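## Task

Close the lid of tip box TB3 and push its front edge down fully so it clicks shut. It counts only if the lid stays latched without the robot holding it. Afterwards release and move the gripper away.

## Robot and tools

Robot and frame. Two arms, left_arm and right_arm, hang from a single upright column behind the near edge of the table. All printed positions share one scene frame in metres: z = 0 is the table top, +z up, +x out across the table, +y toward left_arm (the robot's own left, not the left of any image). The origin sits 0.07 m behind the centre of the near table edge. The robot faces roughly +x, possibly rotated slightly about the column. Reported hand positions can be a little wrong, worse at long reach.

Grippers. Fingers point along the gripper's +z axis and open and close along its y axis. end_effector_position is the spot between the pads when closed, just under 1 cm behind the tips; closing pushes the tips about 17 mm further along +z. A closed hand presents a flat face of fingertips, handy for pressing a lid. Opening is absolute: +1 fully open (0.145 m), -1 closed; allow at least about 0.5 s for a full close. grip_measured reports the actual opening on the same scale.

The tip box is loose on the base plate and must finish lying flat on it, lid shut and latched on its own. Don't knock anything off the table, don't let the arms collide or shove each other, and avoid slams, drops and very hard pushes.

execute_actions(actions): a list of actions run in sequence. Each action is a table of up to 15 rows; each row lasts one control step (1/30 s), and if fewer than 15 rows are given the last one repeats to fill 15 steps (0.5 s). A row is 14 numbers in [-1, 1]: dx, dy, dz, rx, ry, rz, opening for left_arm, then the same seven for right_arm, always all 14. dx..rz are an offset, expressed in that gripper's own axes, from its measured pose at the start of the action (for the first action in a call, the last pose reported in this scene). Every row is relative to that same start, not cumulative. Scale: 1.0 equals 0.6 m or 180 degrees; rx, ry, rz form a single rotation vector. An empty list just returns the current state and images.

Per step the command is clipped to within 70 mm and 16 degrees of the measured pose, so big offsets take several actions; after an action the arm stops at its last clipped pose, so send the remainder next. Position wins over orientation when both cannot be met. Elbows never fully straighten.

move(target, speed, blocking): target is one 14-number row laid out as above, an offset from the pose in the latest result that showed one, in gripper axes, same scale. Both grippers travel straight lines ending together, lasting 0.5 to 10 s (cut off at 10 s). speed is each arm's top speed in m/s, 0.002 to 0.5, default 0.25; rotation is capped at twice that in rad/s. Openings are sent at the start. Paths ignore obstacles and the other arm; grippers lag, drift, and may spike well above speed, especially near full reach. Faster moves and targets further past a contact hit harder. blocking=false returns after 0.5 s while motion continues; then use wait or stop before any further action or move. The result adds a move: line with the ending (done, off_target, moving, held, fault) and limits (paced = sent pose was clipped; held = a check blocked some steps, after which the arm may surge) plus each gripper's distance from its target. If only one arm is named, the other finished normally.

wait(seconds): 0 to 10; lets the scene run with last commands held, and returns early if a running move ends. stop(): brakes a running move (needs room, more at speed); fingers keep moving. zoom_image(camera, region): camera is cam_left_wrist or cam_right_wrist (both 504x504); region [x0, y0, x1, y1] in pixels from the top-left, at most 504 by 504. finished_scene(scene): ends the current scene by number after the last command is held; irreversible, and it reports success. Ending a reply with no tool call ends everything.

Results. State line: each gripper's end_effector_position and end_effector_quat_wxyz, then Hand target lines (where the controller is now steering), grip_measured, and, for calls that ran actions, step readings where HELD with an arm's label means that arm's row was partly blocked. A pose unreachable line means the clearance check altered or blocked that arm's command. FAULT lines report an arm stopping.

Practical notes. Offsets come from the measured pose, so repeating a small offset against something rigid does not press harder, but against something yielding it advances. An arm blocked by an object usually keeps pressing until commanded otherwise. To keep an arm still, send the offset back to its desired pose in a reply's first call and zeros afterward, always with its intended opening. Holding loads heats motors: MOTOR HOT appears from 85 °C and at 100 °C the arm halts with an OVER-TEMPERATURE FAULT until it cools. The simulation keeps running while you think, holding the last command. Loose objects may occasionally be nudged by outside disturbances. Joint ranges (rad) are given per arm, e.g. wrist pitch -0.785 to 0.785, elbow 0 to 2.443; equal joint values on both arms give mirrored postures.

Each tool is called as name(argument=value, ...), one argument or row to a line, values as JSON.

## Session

execute_actions(
  actions=[],
)

Scene clock: 0.00 s.
left_arm: end_effector_position=(+0.2275, +0.6006, +0.3946) grip_measured=+1.00 end_effector_quat_wxyz=(-0.256, +0.900, -0.014, +0.352) | right_arm: end_effector_position=(+0.1900, -0.0927, +0.1477) grip_measured=+1.00 end_effector_quat_wxyz=(+0.258, +0.408, +0.835, +0.264)
Joint positions: left_arm=[ 1.339  1.319 -0.905  0.714  0.267  0.507  0.823  0.145] | right_arm=[-0.48   0.716 -0.595  2.168 -1.483  0.448  0.708  0.145]
Joint velocities: left_arm=[-0.033 -0.011  0.002  0.002 -0.022 -0.037 -0.022 -0.   ] | right_arm=[ 0.011 -0.011  0.002 -0.002 -0.022  0.007  0.007 -0.   ]
Motor temperatures (°C, as the motors report them): left_arm=[24 26 25 25 25 26 23] | right_arm=[25 25 23 27 23 26 25]
Hand target (left_arm): +0.228, +0.601, +0.395; -0.256, +0.900, -0.014, +0.352
Hand target (right_arm): +0.190, -0.093, +0.148; +0.258, +0.408, +0.835, +0.264

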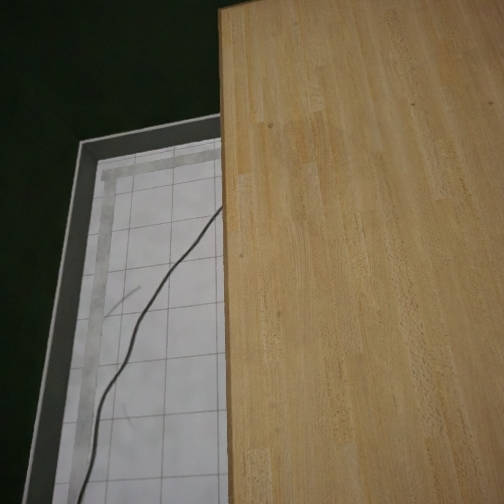

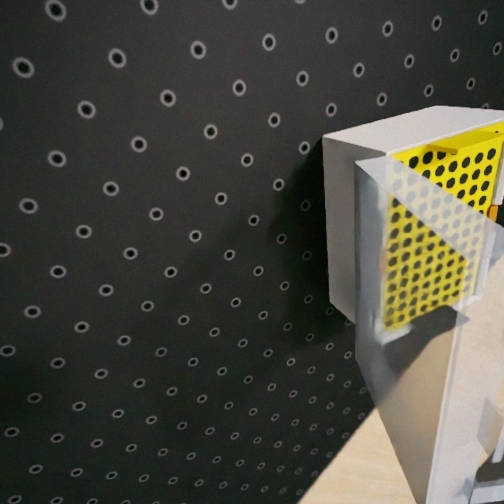

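move(
  target=[0,0,0,0,0,0,-1,-0.2,-0.03,-0.175,0,0,0,1],
  speed=0.15,
)

move(
  target=[0,0,0,0,0,0,-1,-0.05,0,0,0,0.151,0.502,1],
  speed=0.4,
)

Scene clock: 14.97 s.
left_arm: end_effector_position=(+0.2275, +0.6006, +0.3946) grip_measured=-1.00 end_effector_quat_wxyz=(-0.256, +0.900, -0.014, +0.352) | right_arm: end_effector_position=(+0.1750, -0.2228, +0.2365) grip_measured=+1.00 end_effector_quat_wxyz=(+0.255, +0.410, +0.832, +0.272)
Joint positions: left_arm=[ 1.339  1.319 -0.905  0.714  0.267  0.507  0.823  0.   ] | right_arm=[-1.297  0.553  0.74   2.393 -0.993 -0.333  0.481  0.145]
Joint velocities: left_arm=[ 0.011  0.011 -0.002 -0.007 -0.007 -0.007 -0.007  0.   ] | right_arm=[ 0.033 -0.011  0.012  0.002 -0.066  0.037 -0.007 -0.   ]
Motor temperatures (°C, as the motors report them): left_arm=[24 26 25 25 25 26 24] | right_arm=[25 25 23 27 23 26 25]
Hand target (left_arm): +0.228, +0.601, +0.395; -0.256, +0.900, -0.014, +0.352
Hand target (right_arm): +0.174, -0.223, +0.235; +0.252, +0.411, +0.834, +0.270
Off the commanded pose (left_arm): 0.000 m, 0 deg.
Off the commanded pose (right_arm): 0.003 m, 1 deg.
joint sent to its limit (right arm) — the command would take joint 1 (shoulder pitch) past its lower limit, so that joint was sent only as far as its limit.
move: done

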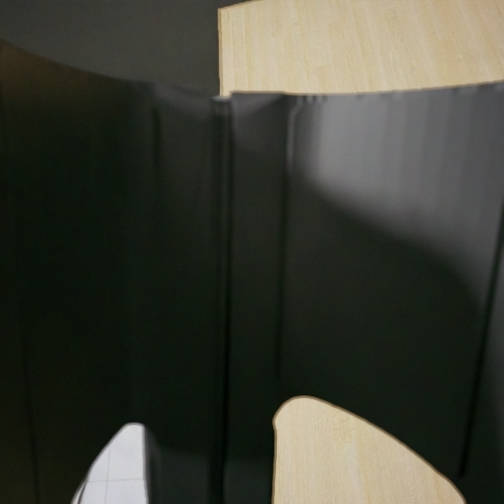

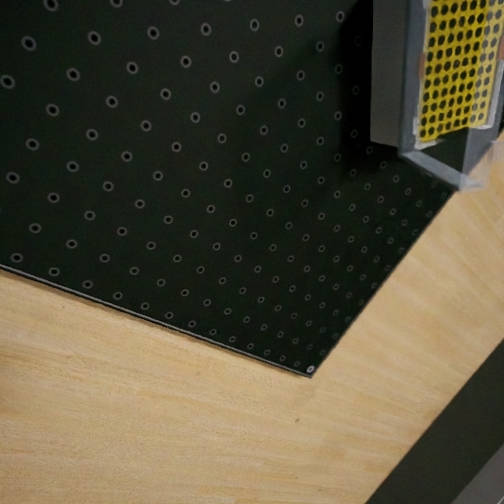

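Scene clock: 17.40 s.
left_arm: end_effector_position=(+0.2275, +0.6006, +0.3946) grip_measured=-1.00 end_effector_quat_wxyz=(-0.256, +0.900, -0.014, +0.352) | right_arm: end_effector_position=(+0.1929, -0.2475, +0.2465) grip_measured=+1.00 end_effector_quat_wxyz=(-0.190, +0.800, +0.334, +0.461)
Joint positions: left_arm=[ 1.339  1.319 -0.905  0.714  0.267  0.507  0.823  0.   ] | right_arm=[-1.239  0.733  0.837  1.945  0.721 -0.017  0.83   0.145]
Joint velocities: left_arm=[ 0.011  0.033 -0.012  0.012  0.022  0.007 -0.051 -0.   ] | right_arm=[ 0.011 -0.033 -0.012  0.012 -0.007 -0.037 -0.007 -0.   ]
Motor temperatures (°C, as the motors report them): left_arm=[25 26 25 26 25 26 24] | right_arm=[25 25 23 27 23 26 25]
Hand target (left_arm): +0.228, +0.601, +0.395; -0.256, +0.900, -0.014, +0.352
Hand target (right_arm): +0.192, -0.247, +0.245; -0.194, +0.801, +0.333, +0.458
Off the commanded pose (left_arm): 0.000 m, 0 deg.
Off the commanded pose (right_arm): 0.004 m, 2 deg.
move: off_target (right_arm)

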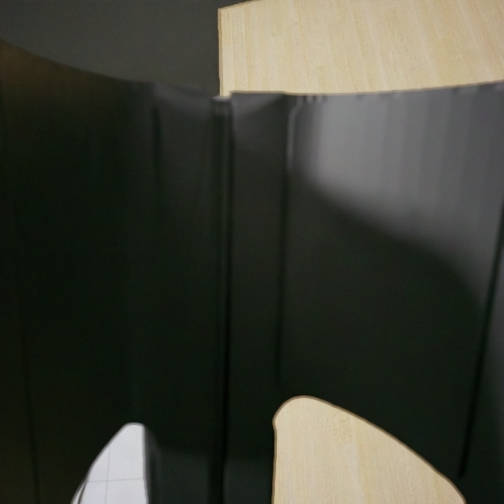

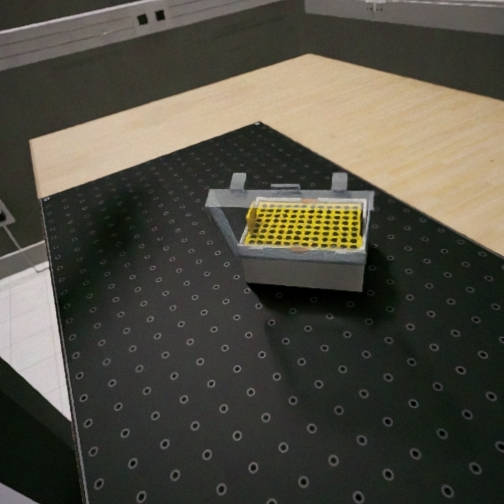

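move(
  target=[0,0,0,0,0,0,-1,-0.075,0.048,0.235,0,0,0,1],
  speed=0.15,
)

Scene clock: 26.63 s.
left_arm: end_effector_position=(+0.2275, +0.6006, +0.3946) grip_measured=-1.00 end_effector_quat_wxyz=(-0.256, +0.900, -0.014, +0.352) | right_arm: end_effector_position=(+0.2847, -0.2026, +0.1390) grip_measured=+1.00 end_effector_quat_wxyz=(-0.185, +0.800, +0.336, +0.461)
Joint positions: left_arm=[ 1.339  1.319 -0.905  0.714  0.267  0.507  0.823  0.   ] | right_arm=[-0.381  0.797  0.012  1.464  0.488 -0.031  0.621  0.145]
Joint velocities: left_arm=[-0.055 -0.033  0.002 -0.007  0.066  0.022  0.037 -0.   ] | right_arm=[-0.099 -0.099 -0.007 -0.007  0.007  0.037 -0.007 -0.   ]
Motor temperatures (°C, as the motors report them): left_arm=[25 26 25 26 25 26 24] | right_arm=[25 25 23 27 23 26 25]
Hand target (left_arm): +0.228, +0.601, +0.395; -0.256, +0.900, -0.014, +0.352
Hand target (right_arm): +0.284, -0.203, +0.138; -0.184, +0.801, +0.335, +0.460
Off the commanded pose (left_arm): 0.000 m, 0 deg.
Off the commanded pose (right_arm): 0.005 m, 1 deg.
move: off_target (right_arm)

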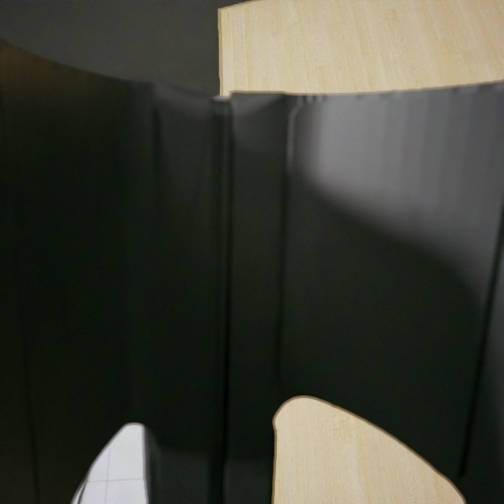

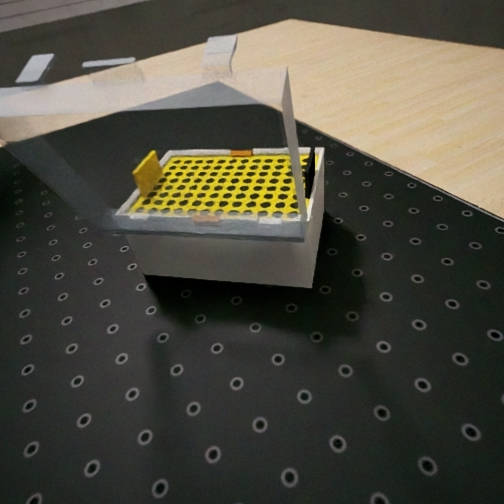

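move(
  target=[0,0,0,0,0,0,-1,-0.035,-0.07,-0.02,0.04,0,0,-1],
  speed=0.1,
)

move(
  target=[0,0,0,0,0,0,-1,0.058,-0.02,0.1,0,0,0,-1],
  speed=0.06,
)

move(
  target=[0,0,0,0,0,0,-1,0,0,0,0,0,0,0.3],
)

Scene clock: 32.80 s.
left_arm: end_effector_position=(+0.2275, +0.6006, +0.3946) grip_measured=-1.00 end_effector_quat_wxyz=(-0.256, +0.900, -0.014, +0.352) | right_arm: end_effector_position=(+0.2413, -0.1890, +0.1264) grip_measured=-1.00 end_effector_quat_wxyz=(-0.232, +0.789, +0.363, +0.439)
Joint positions: left_arm=[ 1.339  1.319 -0.905  0.714  0.267  0.507  0.823  0.   ] | right_arm=[-0.505  0.797  0.005  1.494  0.491 -0.125  0.683  0.   ]
Joint velocities: left_arm=[-0.077 -0.055  0.002  0.002 -0.022 -0.007 -0.051  0.   ] | right_arm=[ 0.055  0.099 -0.017  0.012 -0.066  0.007 -0.037  0.   ]
Motor temperatures (°C, as the motors report them): left_arm=[25 26 25 26 25 26 24] | right_arm=[25 25 23 27 23 26 25]
Hand target (left_arm): +0.228, +0.601, +0.395; -0.256, +0.900, -0.014, +0.352
Hand target (right_arm): +0.240, -0.187, +0.127; -0.236, +0.787, +0.364, +0.439
Off the commanded pose (left_arm): 0.000 m, 0 deg.
Off the commanded pose (right_arm): 0.002 m, 0 deg.
move: done

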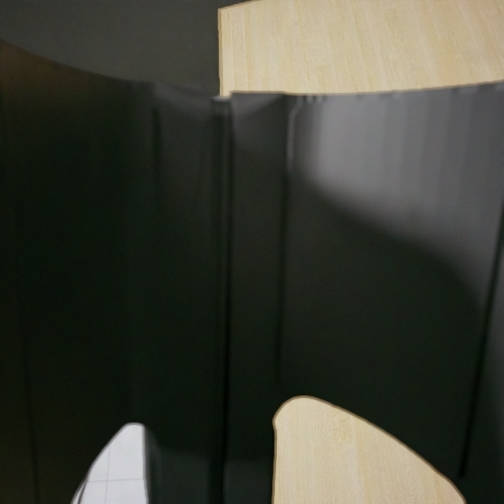

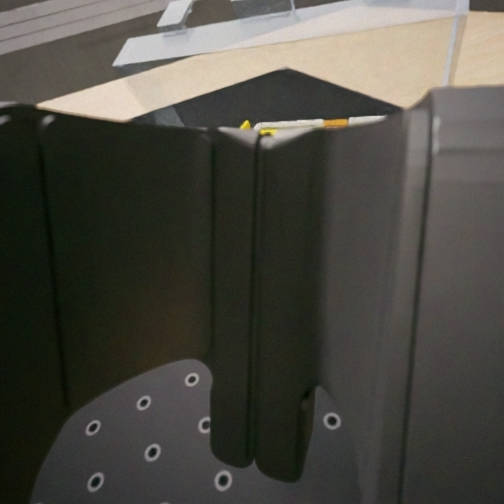

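Scene clock: 34.20 s.
left_arm: end_effector_position=(+0.2275, +0.6006, +0.3946) grip_measured=-1.00 end_effector_quat_wxyz=(-0.256, +0.900, -0.014, +0.352) | right_arm: end_effector_position=(+0.2777, -0.1291, +0.1280) grip_measured=-1.00 end_effector_quat_wxyz=(-0.231, +0.787, +0.363, +0.442)
Joint positions: left_arm=[ 1.339  1.319 -0.905  0.714  0.267  0.507  0.823  0.   ] | right_arm=[-0.263  0.676 -0.153  1.532  0.382  0.074  0.585  0.   ]
Joint velocities: left_arm=[ 0.033  0.011  0.007  0.012 -0.022 -0.007  0.066 -0.   ] | right_arm=[-0.055 -0.055 -0.012 -0.012 -0.007 -0.022 -0.037  0.   ]
Motor temperatures (°C, as the motors report them): left_arm=[25 26 25 26 25 26 24] | right_arm=[25 25 23 27 23 26 25]
Hand target (left_arm): +0.228, +0.601, +0.395; -0.256, +0.900, -0.014, +0.352
Hand target (right_arm): +0.277, -0.129, +0.127; -0.230, +0.789, +0.362, +0.440
Off the commanded pose (left_arm): 0.000 m, 0 deg.
Off the commanded pose (right_arm): 0.003 m, 0 deg.
move: done

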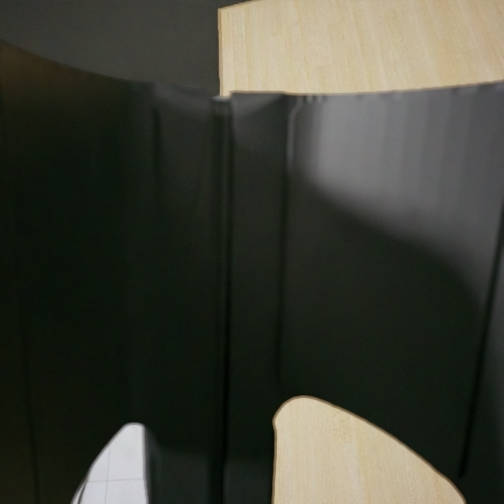

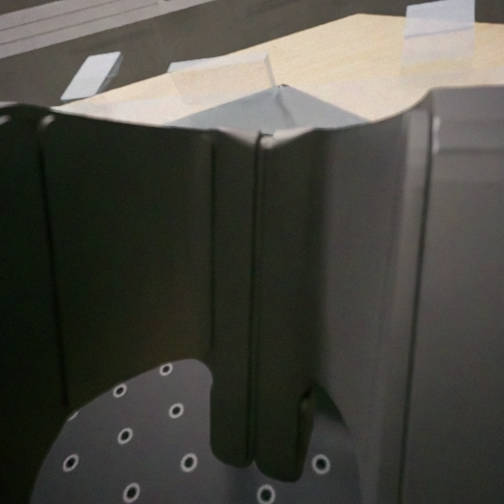

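Scene clock: 34.70 s.
left_arm: end_effector_position=(+0.2275, +0.6006, +0.3946) grip_measured=-1.00 end_effector_quat_wxyz=(-0.256, +0.900, -0.014, +0.352) | right_arm: end_effector_position=(+0.2777, -0.1291, +0.1280) grip_measured=+0.30 end_effector_quat_wxyz=(-0.231, +0.787, +0.363, +0.442)
Joint positions: left_arm=[ 1.339  1.319 -0.905  0.714  0.267  0.507  0.823  0.   ] | right_arm=[-0.263  0.676 -0.153  1.532  0.382  0.074  0.585  0.098]
Joint velocities: left_arm=[ 0.011 -0.033  0.002 -0.007 -0.022 -0.051 -0.037  0.   ] | right_arm=[ 0.033  0.055 -0.002  0.012 -0.051 -0.037 -0.022 -0.   ]
Motor temperatures (°C, as the motors report them): left_arm=[25 26 25 26 25 26 24] | right_arm=[25 25 23 27 23 26 25]
Hand target (left_arm): +0.228, +0.601, +0.395; -0.256, +0.900, -0.014, +0.352
Hand target (right_arm): +0.278, -0.129, +0.128; -0.231, +0.787, +0.363, +0.442
Off the commanded pose (left_arm): 0.000 m, 0 deg.
Off the commanded pose (right_arm): 0.000 m, 0 deg.
move: done

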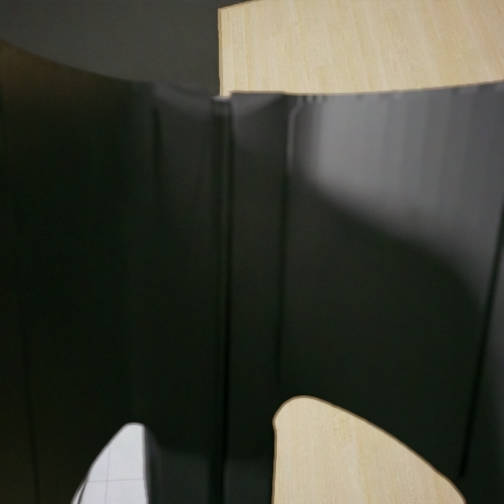

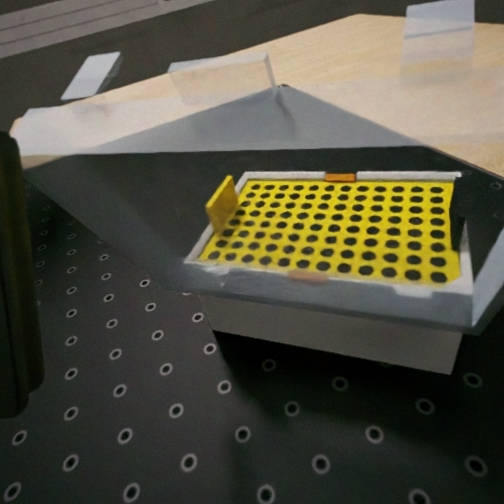

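move(
  target=[0,0,0,0,0,0,-1,0.048,0.036,0.105,0,0,0,-1],
  speed=0.05,
)

move(
  target=[0,0,0,0,0,0,-1,0.07,0.022,0.08,0,0,0,-1],
  speed=0.05,
)

move(
  target=[0,0,0,0,0,0,-1,0,0,0,0,0,0,0.3],
)

Scene clock: 41.67 s.
left_arm: end_effector_position=(+0.2275, +0.6006, +0.3946) grip_measured=-1.00 end_effector_quat_wxyz=(-0.256, +0.900, -0.014, +0.352) | right_arm: end_effector_position=(+0.3403, -0.0916, +0.1234) grip_measured=-1.00 end_effector_quat_wxyz=(-0.230, +0.785, +0.363, +0.446)
Joint positions: left_arm=[ 1.339  1.319 -0.905  0.714  0.267  0.507  0.823  0.   ] | right_arm=[ 0.092  0.551 -0.319  1.291  0.324  0.141  0.585  0.   ]
Joint velocities: left_arm=[-0.121 -0.011 -0.007 -0.012  0.022 -0.007  0.022  0.   ] | right_arm=[-0.055 -0.033 -0.007  0.007  0.081 -0.007  0.007  0.   ]
Motor temperatures (°C, as the motors report them): left_arm=[25 26 25 26 25 26 24] | right_arm=[25 25 23 27 23 26 25]
Hand target (left_arm): +0.228, +0.601, +0.395; -0.256, +0.900, -0.014, +0.352
Hand target (right_arm): +0.339, -0.092, +0.120; -0.229, +0.788, +0.362, +0.442
Off the commanded pose (left_arm): 0.000 m, 0 deg.
Off the commanded pose (right_arm): 0.005 m, 1 deg.
move: off_target (right_arm)

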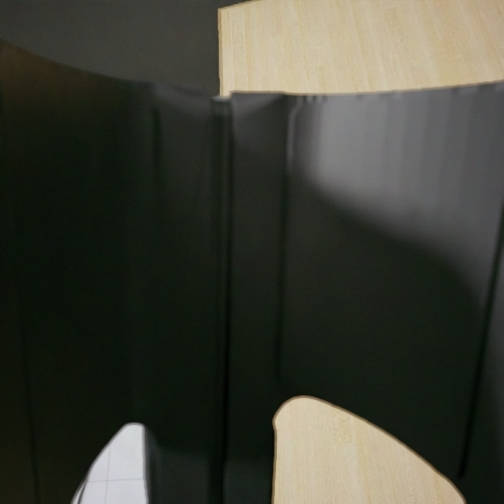

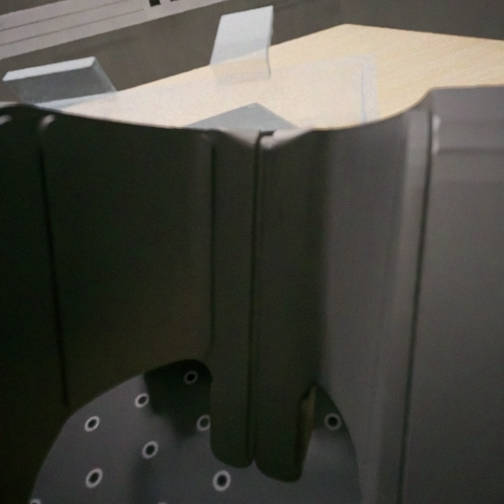

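Scene clock: 43.20 s.
left_arm: end_effector_position=(+0.2275, +0.6006, +0.3946) grip_measured=-1.00 end_effector_quat_wxyz=(-0.256, +0.900, -0.014, +0.352) | right_arm: end_effector_position=(+0.3929, -0.0535, +0.1388) grip_measured=-1.00 end_effector_quat_wxyz=(-0.229, +0.783, +0.361, +0.452)
Joint positions: left_arm=[ 1.339  1.319 -0.905  0.714  0.267  0.507  0.823  0.   ] | right_arm=[ 0.357  0.419 -0.396  1.096  0.273  0.207  0.585  0.   ]
Joint velocities: left_arm=[-0.011  0.033 -0.007 -0.007 -0.051  0.007 -0.066  0.   ] | right_arm=[ 0.011  0.077  0.012 -0.022  0.051 -0.037 -0.007 -0.   ]
Motor temperatures (°C, as the motors report them): left_arm=[25 26 25 26 25 26 24] | right_arm=[25 25 23 27 23 26 25]
Hand target (left_arm): +0.228, +0.601, +0.395; -0.256, +0.900, -0.014, +0.352
Hand target (right_arm): +0.391, -0.054, +0.136; -0.229, +0.785, +0.362, +0.447
Off the commanded pose (left_arm): 0.000 m, 0 deg.
Off the commanded pose (right_arm): 0.005 m, 1 deg.
move: off_target (right_arm)

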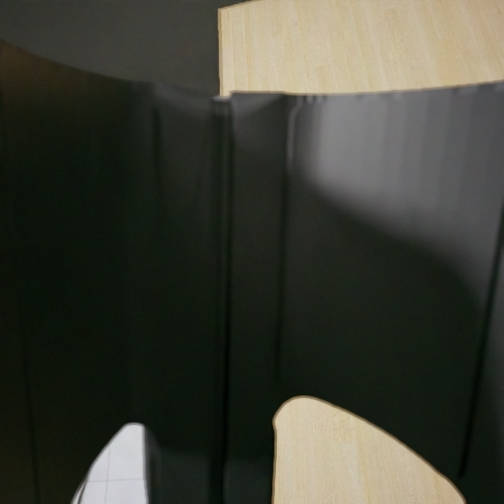

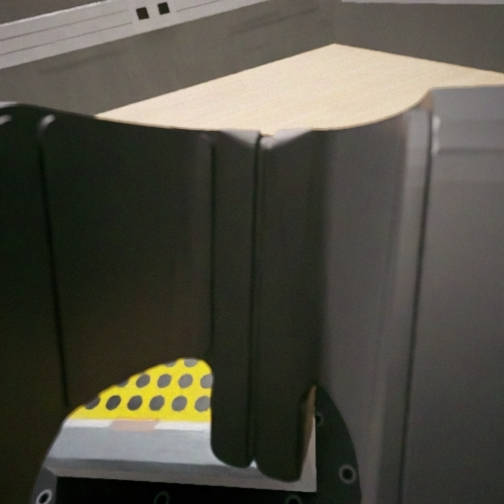

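Scene clock: 43.70 s.
left_arm: end_effector_position=(+0.2275, +0.6006, +0.3946) grip_measured=-1.00 end_effector_quat_wxyz=(-0.256, +0.900, -0.014, +0.352) | right_arm: end_effector_position=(+0.3929, -0.0535, +0.1388) grip_measured=+0.30 end_effector_quat_wxyz=(-0.229, +0.783, +0.361, +0.452)
Joint positions: left_arm=[ 1.339  1.319 -0.905  0.714  0.267  0.507  0.823  0.   ] | right_arm=[ 0.357  0.419 -0.396  1.096  0.273  0.207  0.585  0.098]
Joint velocities: left_arm=[-0.011 -0.011  0.012 -0.012  0.022  0.037 -0.11   0.   ] | right_arm=[ 0.055 -0.055  0.002  0.007 -0.022  0.022  0.007  0.   ]
Motor temperatures (°C, as the motors report them): left_arm=[25 26 25 26 25 26 24] | right_arm=[25 25 23 27 23 26 25]
Hand target (left_arm): +0.228, +0.601, +0.395; -0.256, +0.900, -0.014, +0.352
Hand target (right_arm): +0.393, -0.054, +0.139; -0.229, +0.783, +0.361, +0.452
Off the commanded pose (left_arm): 0.000 m, 0 deg.
Off the commanded pose (right_arm): 0.000 m, 0 deg.
move: done

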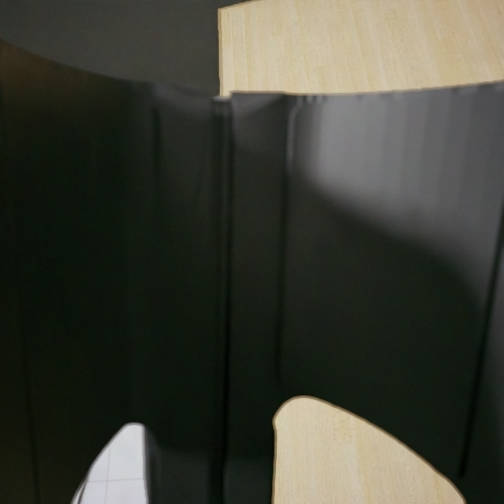

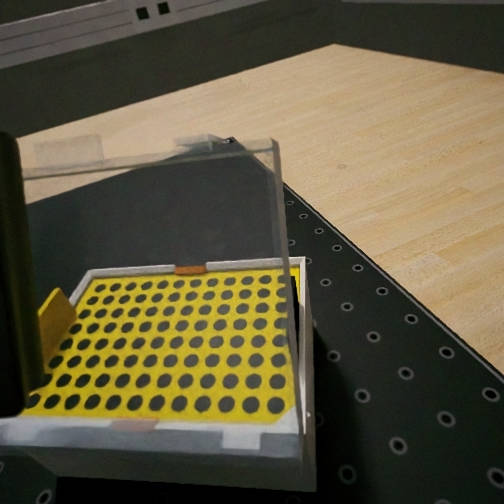

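move(
  target=[0,0,0,0,0,0,-1,0,-0.07,-0.012,0,0,0,-1],
  speed=0.06,
)

move(
  target=[0,0,0,0,0,0,-1,0.028,0.012,0.085,0,-0.05,0,-1],
  speed=0.04,
)

move(
  target=[0,0,0,0,0,0,-1,0,0,0,0,0,0,0.3],
)

Scene clock: 50.10 s.
left_arm: end_effector_position=(+0.2275, +0.6006, +0.3946) grip_measured=-1.00 end_effector_quat_wxyz=(-0.256, +0.900, -0.014, +0.352) | right_arm: end_effector_position=(+0.3565, -0.0296, +0.1444) grip_measured=-1.00 end_effector_quat_wxyz=(-0.233, +0.781, +0.363, +0.452)
Joint positions: left_arm=[ 1.339  1.319 -0.905  0.714  0.267  0.507  0.823  0.   ] | right_arm=[ 0.206  0.411 -0.396  1.338  0.265  0.294  0.483  0.   ]
Joint velocities: left_arm=[-0.055 -0.011 -0.002  0.002 -0.051 -0.037 -0.081 -0.   ] | right_arm=[ 0.033 -0.077 -0.007 -0.012  0.022 -0.007 -0.066 -0.   ]
Motor temperatures (°C, as the motors report them): left_arm=[25 26 25 26 25 26 24] | right_arm=[26 25 23 28 23 26 25]
Hand target (left_arm): +0.228, +0.601, +0.395; -0.256, +0.900, -0.014, +0.352
Hand target (right_arm): +0.357, -0.030, +0.144; -0.230, +0.782, +0.362, +0.452
Off the commanded pose (left_arm): 0.000 m, 0 deg.
Off the commanded pose (right_arm): 0.002 m, 1 deg.
move: done

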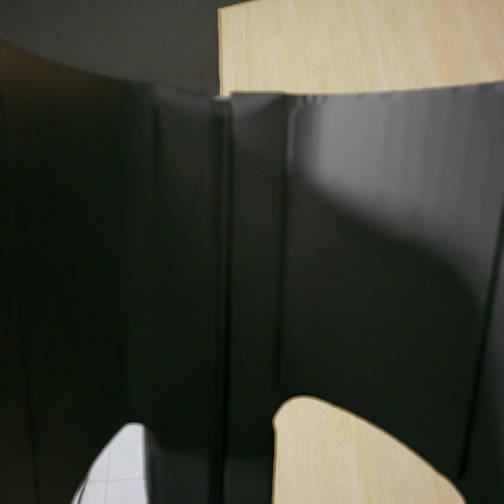

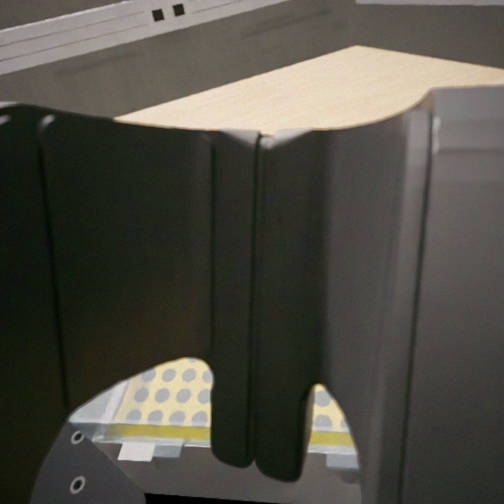

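Scene clock: 52.30 s.
left_arm: end_effector_position=(+0.2275, +0.6006, +0.3946) grip_measured=-1.00 end_effector_quat_wxyz=(-0.256, +0.900, -0.014, +0.352) | right_arm: end_effector_position=(+0.3975, +0.0056, +0.1371) grip_measured=-1.00 end_effector_quat_wxyz=(-0.204, +0.813, +0.377, +0.395)
Joint positions: left_arm=[ 1.339  1.319 -0.905  0.714  0.267  0.507  0.823  0.   ] | right_arm=[ 0.481  0.26  -0.494  1.064  0.183  0.447  0.483  0.   ]
Joint velocities: left_arm=[-0.055  0.033 -0.002 -0.007  0.022  0.037 -0.022 -0.   ] | right_arm=[-0.055 -0.077 -0.007 -0.002 -0.095  0.022  0.022 -0.   ]
Motor temperatures (°C, as the motors report them): left_arm=[25 26 25 26 25 26 24] | right_arm=[26 25 23 28 23 26 25]
Hand target (left_arm): +0.228, +0.601, +0.395; -0.256, +0.900, -0.014, +0.352
Hand target (right_arm): +0.396, +0.005, +0.135; -0.203, +0.814, +0.378, +0.391
Off the commanded pose (left_arm): 0.000 m, 0 deg.
Off the commanded pose (right_arm): 0.004 m, 1 deg.
move: off_target (right_arm)

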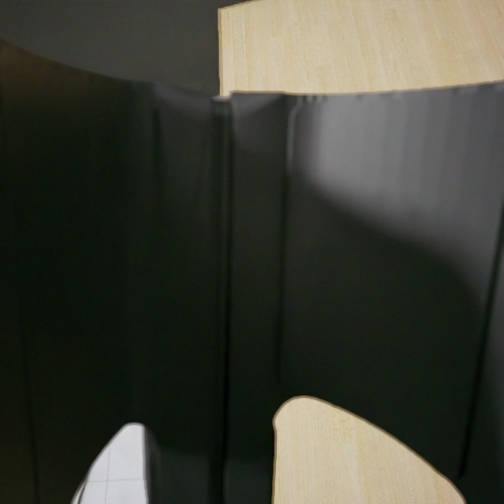

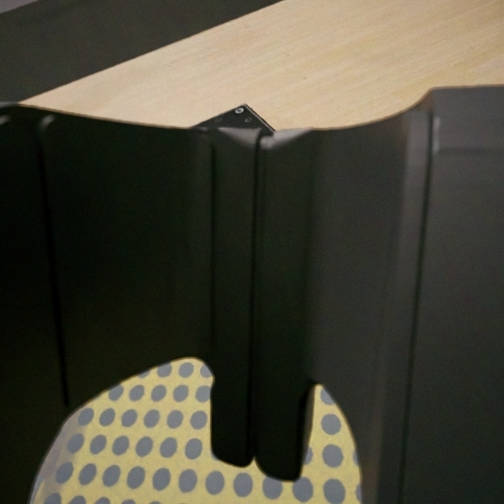

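Scene clock: 52.80 s.
left_arm: end_effector_position=(+0.2275, +0.6006, +0.3946) grip_measured=-1.00 end_effector_quat_wxyz=(-0.256, +0.900, -0.014, +0.352) | right_arm: end_effector_position=(+0.3975, +0.0056, +0.1371) grip_measured=+0.30 end_effector_quat_wxyz=(-0.204, +0.813, +0.377, +0.395)
Joint positions: left_arm=[ 1.339  1.319 -0.905  0.714  0.267  0.507  0.823  0.   ] | right_arm=[ 0.481  0.26  -0.494  1.064  0.183  0.447  0.483  0.098]
Joint velocities: left_arm=[ 0.033 -0.011 -0.012 -0.002 -0.037  0.022 -0.007 -0.   ] | right_arm=[ 0.033 -0.033 -0.012 -0.012 -0.037 -0.007  0.095  0.   ]
Motor temperatures (°C, as the motors report them): left_arm=[25 26 25 26 25 26 24] | right_arm=[26 25 23 28 23 26 25]
Hand target (left_arm): +0.228, +0.601, +0.395; -0.256, +0.900, -0.014, +0.352
Hand target (right_arm): +0.397, +0.006, +0.137; -0.204, +0.813, +0.377, +0.395
Off the commanded pose (left_arm): 0.000 m, 0 deg.
Off the commanded pose (right_arm): 0.000 m, 0 deg.
move: done

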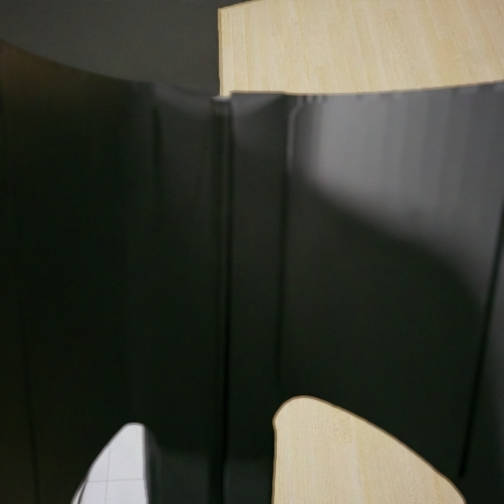

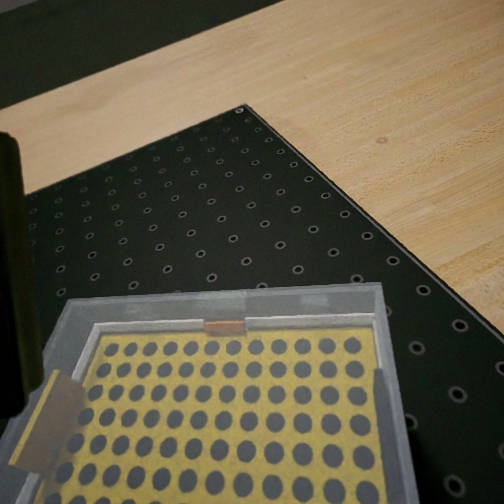

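move(
  target=[0,0,0,0,0,0,-1,0.052,-0.02,0.06,0,-0.13,0,0.3],
  speed=0.1,
)

Scene clock: 67.53 s.
left_arm: end_effector_position=(+0.2275, +0.6006, +0.3946) grip_measured=-1.00 end_effector_quat_wxyz=(-0.256, +0.900, -0.014, +0.352) | right_arm: end_effector_position=(+0.4208, +0.0479, +0.1417) grip_measured=+0.30 end_effector_quat_wxyz=(-0.128, +0.877, +0.405, +0.223)
Joint positions: left_arm=[ 1.339  1.319 -0.905  0.714  0.267  0.507  0.823  0.   ] | right_arm=[ 0.977  0.076 -1.015  0.589  0.545  0.773  0.387  0.098]
Joint velocities: left_arm=[ 0.033 -0.033  0.012  0.007  0.022  0.066 -0.037 -0.   ] | right_arm=[-0.033 -0.055 -0.017 -0.007  0.081  0.007  0.11  -0.   ]
Motor temperatures (°C, as the motors report them): left_arm=[25 26 25 26 25 26 24] | right_arm=[27 25 23 28 23 26 25]
Hand target (left_arm): +0.228, +0.601, +0.395; -0.256, +0.900, -0.014, +0.352
Hand target (right_arm): +0.422, +0.047, +0.142; -0.124, +0.878, +0.405, +0.224
Off the commanded pose (left_arm): 0.000 m, 0 deg.
Off the commanded pose (right_arm): 0.003 m, 1 deg.
joint sent to its limit (right arm) — the command would take joint 6 (wrist pitch) past its upper limit, so that joint was sent only as far as its limit.
move: done

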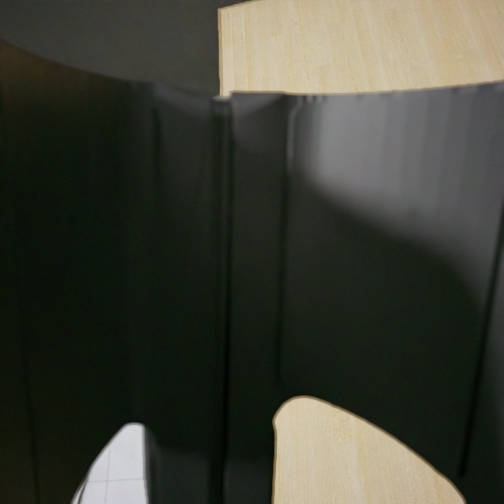

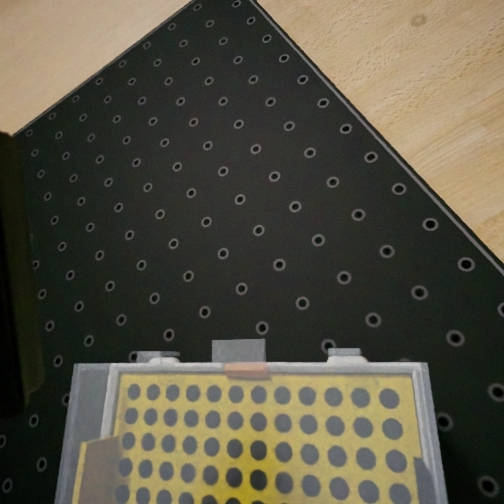

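move(
  target=[0,0,0,0,0,0,-1,-0.008,-0.004,0.033,0,0,0,-1],
  speed=0.04,
)

move(
  target=[0,0,0,0,0,0,-1,-0.03,0,0.035,0,0,0,-1],
  speed=0.015,
)

Scene clock: 77.53 s.
left_arm: end_effector_position=(+0.2275, +0.6006, +0.3946) grip_measured=-1.00 end_effector_quat_wxyz=(-0.256, +0.900, -0.014, +0.352) | right_arm: end_effector_position=(+0.4219, +0.0545, +0.1228) grip_measured=-1.00 end_effector_quat_wxyz=(-0.128, +0.878, +0.404, +0.224)
Joint positions: left_arm=[ 1.339  1.319 -0.905  0.714  0.267  0.507  0.823  0.   ] | right_arm=[ 0.998 -0.024 -1.037  0.375  0.528  0.65   0.419  0.   ]
Joint velocities: left_arm=[-0.011 -0.055 -0.022 -0.002 -0.022  0.007  0.051 -0.   ] | right_arm=[ 0.011 -0.011 -0.002 -0.002 -0.051 -0.037 -0.007 -0.   ]
Motor temperatures (°C, as the motors report them): left_arm=[25 26 25 26 25 26 24] | right_arm=[27 25 23 28 23 26 25]
Hand target (left_arm): +0.228, +0.601, +0.395; -0.256, +0.900, -0.014, +0.352
Hand target (right_arm): +0.422, +0.054, +0.123; -0.128, +0.877, +0.405, +0.224
Off the commanded pose (left_arm): 0.000 m, 0 deg.
Off the commanded pose (right_arm): 0.001 m, 0 deg.
move: done

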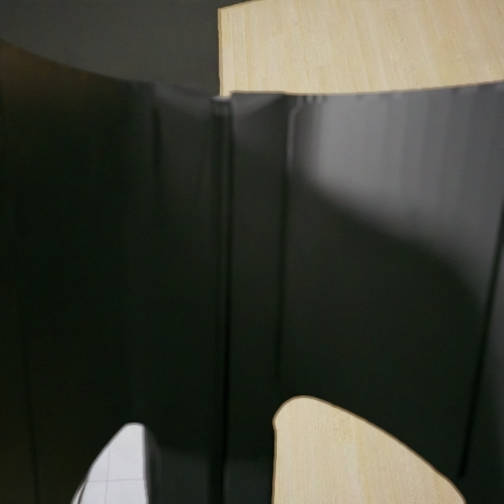

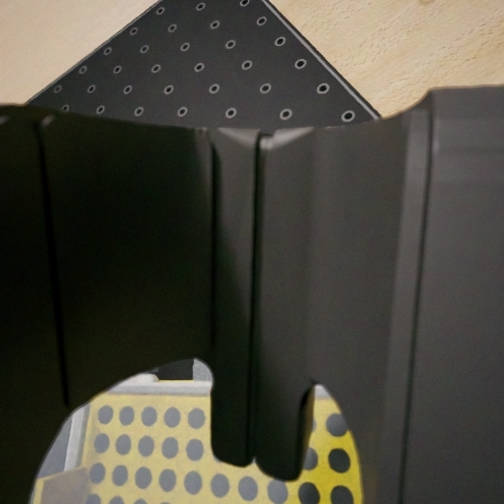

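Scene clock: 79.60 s.
left_arm: end_effector_position=(+0.2275, +0.6006, +0.3946) grip_measured=-1.00 end_effector_quat_wxyz=(-0.256, +0.900, -0.014, +0.352) | right_arm: end_effector_position=(+0.4204, +0.0537, +0.1010) grip_measured=-1.00 end_effector_quat_wxyz=(-0.129, +0.875, +0.404, +0.231)
Joint positions: left_arm=[ 1.339  1.319 -0.905  0.714  0.267  0.507  0.823  0.   ] | right_arm=[ 1.032 -0.159 -1.062  0.039  0.513  0.439  0.488  0.   ]
Joint velocities: left_arm=[ 0.055 -0.077 -0.002 -0.002  0.066  0.022  0.037  0.   ] | right_arm=[-0.055  0.011  0.002  0.007 -0.051 -0.095  0.037  0.   ]
Motor temperatures (°C, as the motors report them): left_arm=[25 26 25 26 25 26 24] | right_arm=[28 25 23 28 23 26 25]
Hand target (left_arm): +0.228, +0.601, +0.395; -0.256, +0.900, -0.014, +0.352
Hand target (right_arm): +0.417, +0.051, +0.096; -0.127, +0.877, +0.404, +0.225
Off the commanded pose (left_arm): 0.000 m, 0 deg.
Off the commanded pose (right_arm): 0.006 m, 1 deg.
joint sent to its limit (right arm) — the command would take joint 2 (shoulder roll) past its lower limit, so that joint was sent only as far as its limit.
move: off_target (right_arm)

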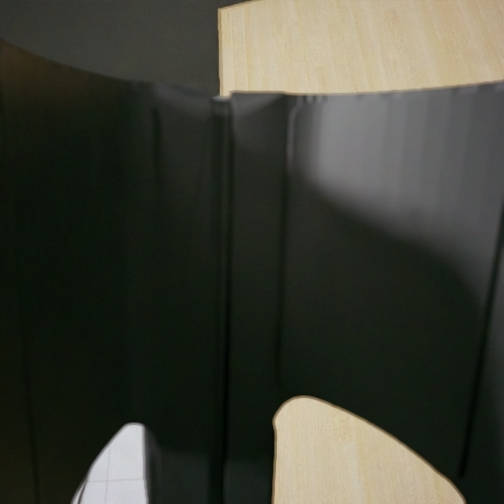

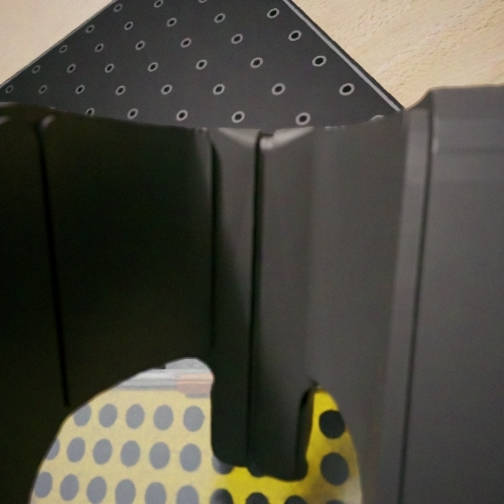

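move(
  target=[0,0,0,0,0,0,-1,0.005,0.02,-0.012,0,0.05,0,-1],
  speed=0.04,
)

move(
  target=[0,0,0,0,0,0,-1,-0.028,0,0.03,0,0,0,-1],
  speed=0.015,
)

Scene clock: 86.27 s.
left_arm: end_effector_position=(+0.2275, +0.6006, +0.3946) grip_measured=-1.00 end_effector_quat_wxyz=(-0.256, +0.900, -0.014, +0.352) | right_arm: end_effector_position=(+0.4290, +0.0457, +0.1088) grip_measured=-1.00 end_effector_quat_wxyz=(-0.160, +0.854, +0.396, +0.298)
Joint positions: left_arm=[ 1.339  1.319 -0.905  0.714  0.267  0.507  0.823  0.   ] | right_arm=[ 0.92   0.032 -1.017  0.374  0.553  0.402  0.409  0.   ]
Joint velocities: left_arm=[-0.011 -0.055 -0.002 -0.002 -0.081  0.037  0.007  0.   ] | right_arm=[-0.011 -0.033 -0.002 -0.007  0.022  0.022  0.037  0.   ]
Motor temperatures (°C, as the motors report them): left_arm=[25 26 25 26 25 26 24] | right_arm=[28 25 23 28 23 26 25]
Hand target (left_arm): +0.228, +0.601, +0.395; -0.256, +0.900, -0.014, +0.352
Hand target (right_arm): +0.428, +0.045, +0.107; -0.160, +0.854, +0.394, +0.299
Off the commanded pose (left_arm): 0.000 m, 0 deg.
Off the commanded pose (right_arm): 0.001 m, 0 deg.
move: done

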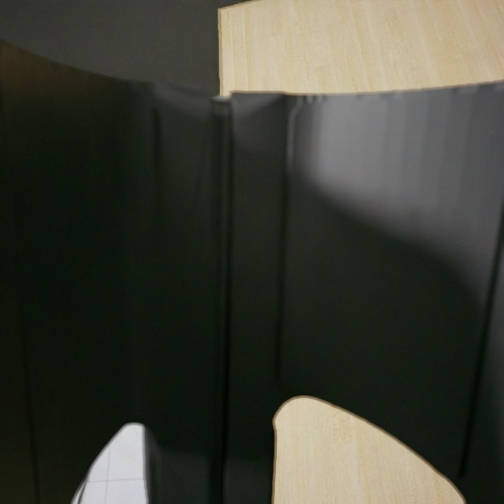

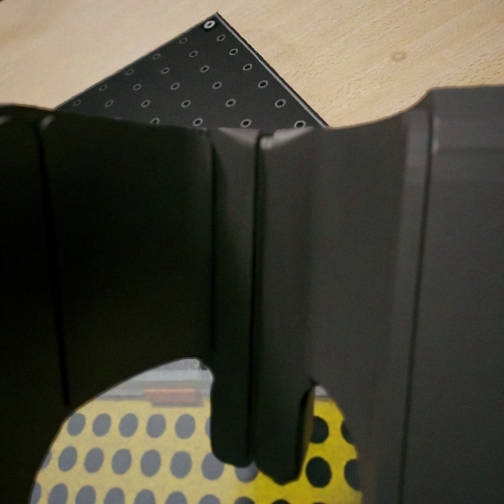

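Scene clock: 88.13 s.
left_arm: end_effector_position=(+0.2275, +0.6006, +0.3946) grip_measured=-1.00 end_effector_quat_wxyz=(-0.256, +0.900, -0.014, +0.352) | right_arm: end_effector_position=(+0.4359, +0.0554, +0.1042) grip_measured=-1.00 end_effector_quat_wxyz=(-0.168, +0.840, +0.396, +0.332)
Joint positions: left_arm=[ 1.339  1.319 -0.905  0.714  0.267  0.507  0.823  0.   ] | right_arm=[ 0.986 -0.116 -1.092  0.038  0.62   0.165  0.47   0.   ]
Joint velocities: left_arm=[-0.011 -0.033 -0.012 -0.002  0.007  0.022  0.081  0.   ] | right_arm=[ 0.099  0.033 -0.066  0.007  0.051 -0.051 -0.081 -0.   ]
Motor temperatures (°C, as the motors report them): left_arm=[25 26 25 26 25 26 24] | right_arm=[28 25 23 28 23 26 25]
Hand target (left_arm): +0.228, +0.601, +0.395; -0.256, +0.900, -0.014, +0.352
Hand target (right_arm): +0.426, +0.044, +0.086; -0.153, +0.854, +0.393, +0.305
Off the commanded pose (left_arm): 0.000 m, 0 deg.
Off the commanded pose (right_arm): 0.024 m, 4 deg.
elbow stopped short (right arm): the move would have taken joint 4 (elbow) straighter than the controller allows; a more bent joint 4 avoids this.
move: off_target (right_arm)

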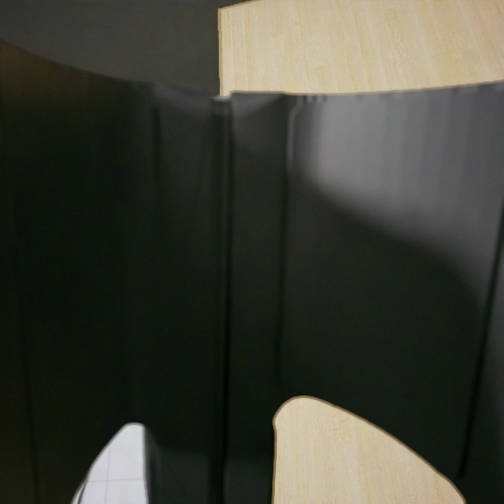

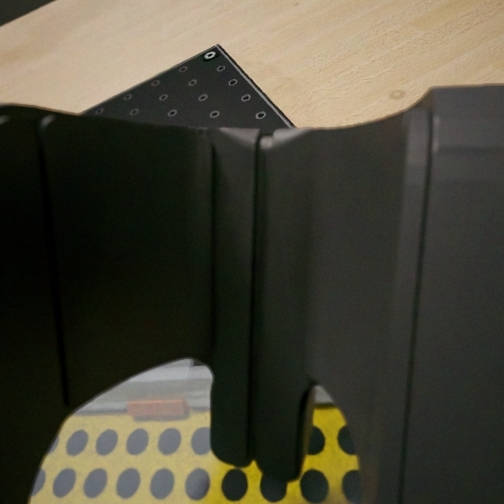

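move(
  target=[0,0,0,0,0,0,-1,0.04,0,-0.058,0,0,0,-1],
  speed=0.08,
)

move(
  target=[0,0,0,0,0,0,-1,-0.258,0.19,-0.207,0.125,0.15,-0.086,-1],
  speed=0.2,
)

move(
  target=[0,0,0,0,0,0,-1,0,0,0,0,0,0,1],
)

Scene clock: 96.10 s.
left_arm: end_effector_position=(+0.2275, +0.6006, +0.3946) grip_measured=-1.00 end_effector_quat_wxyz=(-0.256, +0.900, -0.014, +0.352) | right_arm: end_effector_position=(+0.4333, +0.0515, +0.1474) grip_measured=-1.00 end_effector_quat_wxyz=(-0.170, +0.838, +0.397, +0.334)
Joint positions: left_arm=[ 1.339  1.319 -0.905  0.714  0.267  0.507  0.823  0.   ] | right_arm=[ 0.912  0.165 -1.056  0.681  0.665  0.494  0.309  0.   ]
Joint velocities: left_arm=[-0.033  0.011 -0.012 -0.012 -0.022 -0.022 -0.066 -0.   ] | right_arm=[-0.011 -0.055  0.017  0.012 -0.022  0.037 -0.007 -0.   ]
Motor temperatures (°C, as the motors report them): left_arm=[25 26 25 26 25 26 24] | right_arm=[27 25 23 28 23 26 25]
Hand target (left_arm): +0.228, +0.601, +0.395; -0.256, +0.900, -0.014, +0.352
Hand target (right_arm): +0.432, +0.050, +0.145; -0.169, +0.840, +0.395, +0.331
Off the commanded pose (left_arm): 0.000 m, 0 deg.
Off the commanded pose (right_arm): 0.002 m, 0 deg.
move: done

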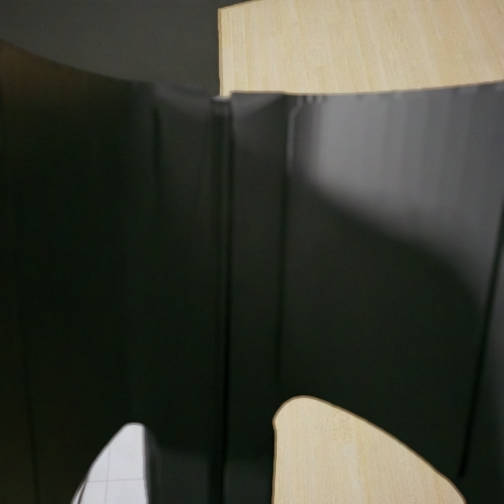

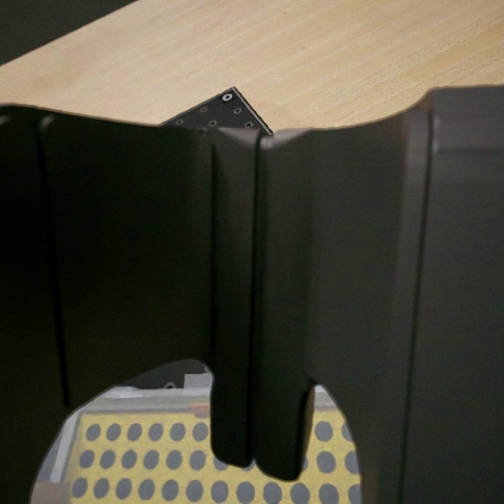

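Scene clock: 98.17 s.
left_arm: end_effector_position=(+0.2275, +0.6006, +0.3946) grip_measured=-1.00 end_effector_quat_wxyz=(-0.256, +0.900, -0.014, +0.352) | right_arm: end_effector_position=(+0.3943, -0.1747, +0.1271) grip_measured=-1.00 end_effector_quat_wxyz=(-0.268, +0.693, +0.495, +0.449)
Joint positions: left_arm=[ 1.339  1.319 -0.905  0.714  0.267  0.507  0.823  0.   ] | right_arm=[ 0.829  0.508 -0.97   0.027  0.776 -0.642  1.262  0.   ]
Joint velocities: left_arm=[-0.077  0.033  0.002  0.002  0.095 -0.007 -0.007 -0.   ] | right_arm=[-0.033 -0.055  0.002 -0.012  0.007 -0.081 -0.037 -0.   ]
Motor temperatures (°C, as the motors report them): left_arm=[25 26 25 26 25 26 24] | right_arm=[27 25 23 28 23 26 25]
Hand target (left_arm): +0.228, +0.601, +0.395; -0.256, +0.900, -0.014, +0.352
Hand target (right_arm): +0.393, -0.174, +0.126; -0.270, +0.692, +0.496, +0.449
Off the commanded pose (left_arm): 0.000 m, 0 deg.
Off the commanded pose (right_arm): 0.004 m, 14 deg.
elbow stopped short (right arm): the move would have taken joint 4 (elbow) straighter than the controller allows; a more bent joint 4 avoids this.
move: off_target (right_arm)

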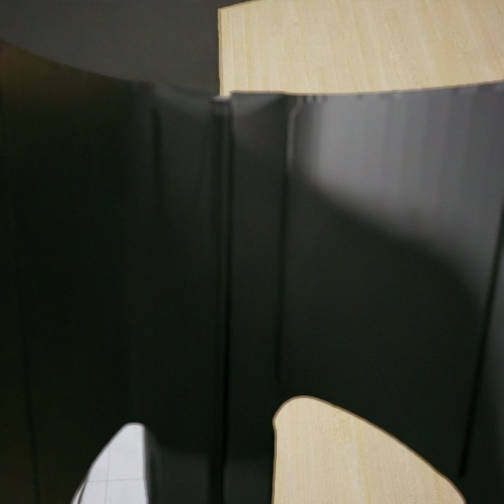

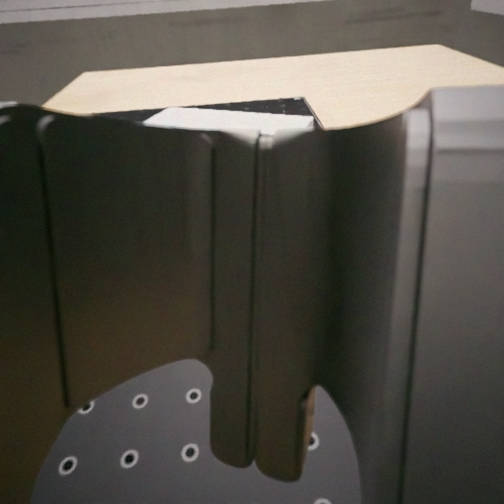

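Scene clock: 98.83 s.
left_arm: end_effector_position=(+0.2275, +0.6006, +0.3946) grip_measured=-1.00 end_effector_quat_wxyz=(-0.256, +0.900, -0.014, +0.352) | right_arm: end_effector_position=(+0.3943, -0.1747, +0.1271) grip_measured=+1.00 end_effector_quat_wxyz=(-0.268, +0.693, +0.495, +0.449)
Joint positions: left_arm=[ 1.339  1.319 -0.905  0.714  0.267  0.507  0.823  0.   ] | right_arm=[ 0.829  0.508 -0.97   0.027  0.776 -0.642  1.262  0.145]
Joint velocities: left_arm=[-0.011  0.033 -0.007 -0.002 -0.066  0.022  0.022  0.   ] | right_arm=[-0.011 -0.011 -0.007 -0.022  0.007 -0.007 -0.037  0.   ]
Motor temperatures (°C, as the motors report them): left_arm=[25 26 25 26 25 26 24] | right_arm=[27 25 23 28 23 26 25]
Hand target (left_arm): +0.228, +0.601, +0.395; -0.256, +0.900, -0.014, +0.352
Hand target (right_arm): +0.394, -0.175, +0.127; -0.268, +0.693, +0.495, +0.449
Off the commanded pose (left_arm): 0.000 m, 0 deg.
Off the commanded pose (right_arm): 0.000 m, 0 deg.
elbow stopped short (right arm): the move would have taken joint 4 (elbow) straighter than the controller allows; a more bent joint 4 avoids this.
move: done

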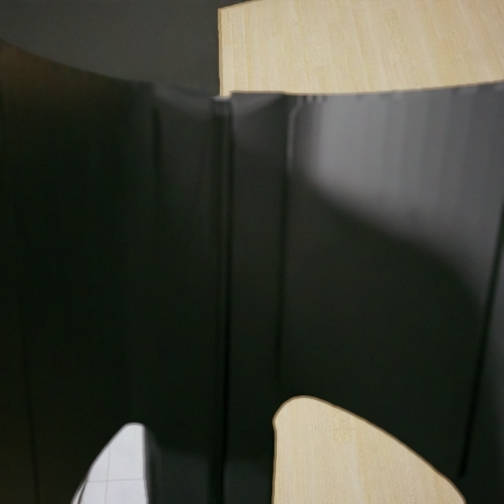

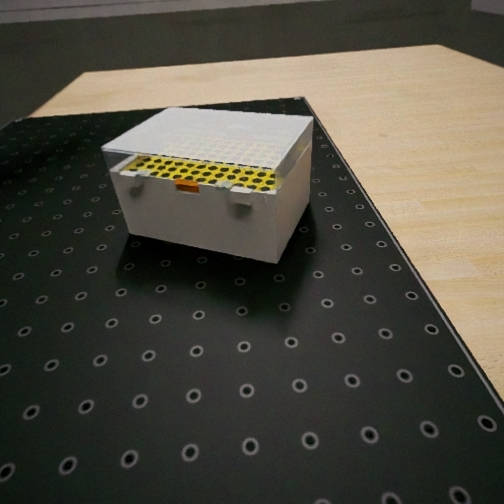

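zoom_image(
  camera="cam_right_wrist",
  region=[255,105,335,215],
)

Region (255, 105, 335, 215) of cam_right_wrist's 504x504 image, scaled by 4.582, with more detail than that image has; it fills the left 367 columns of this view, and the rest is white.

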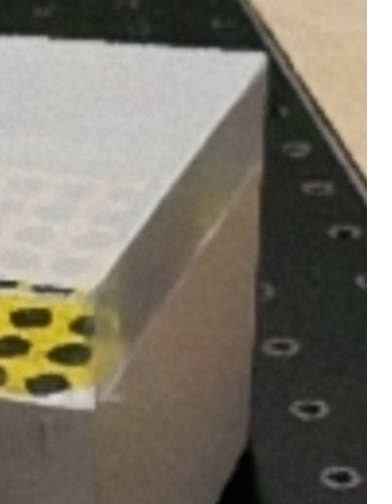

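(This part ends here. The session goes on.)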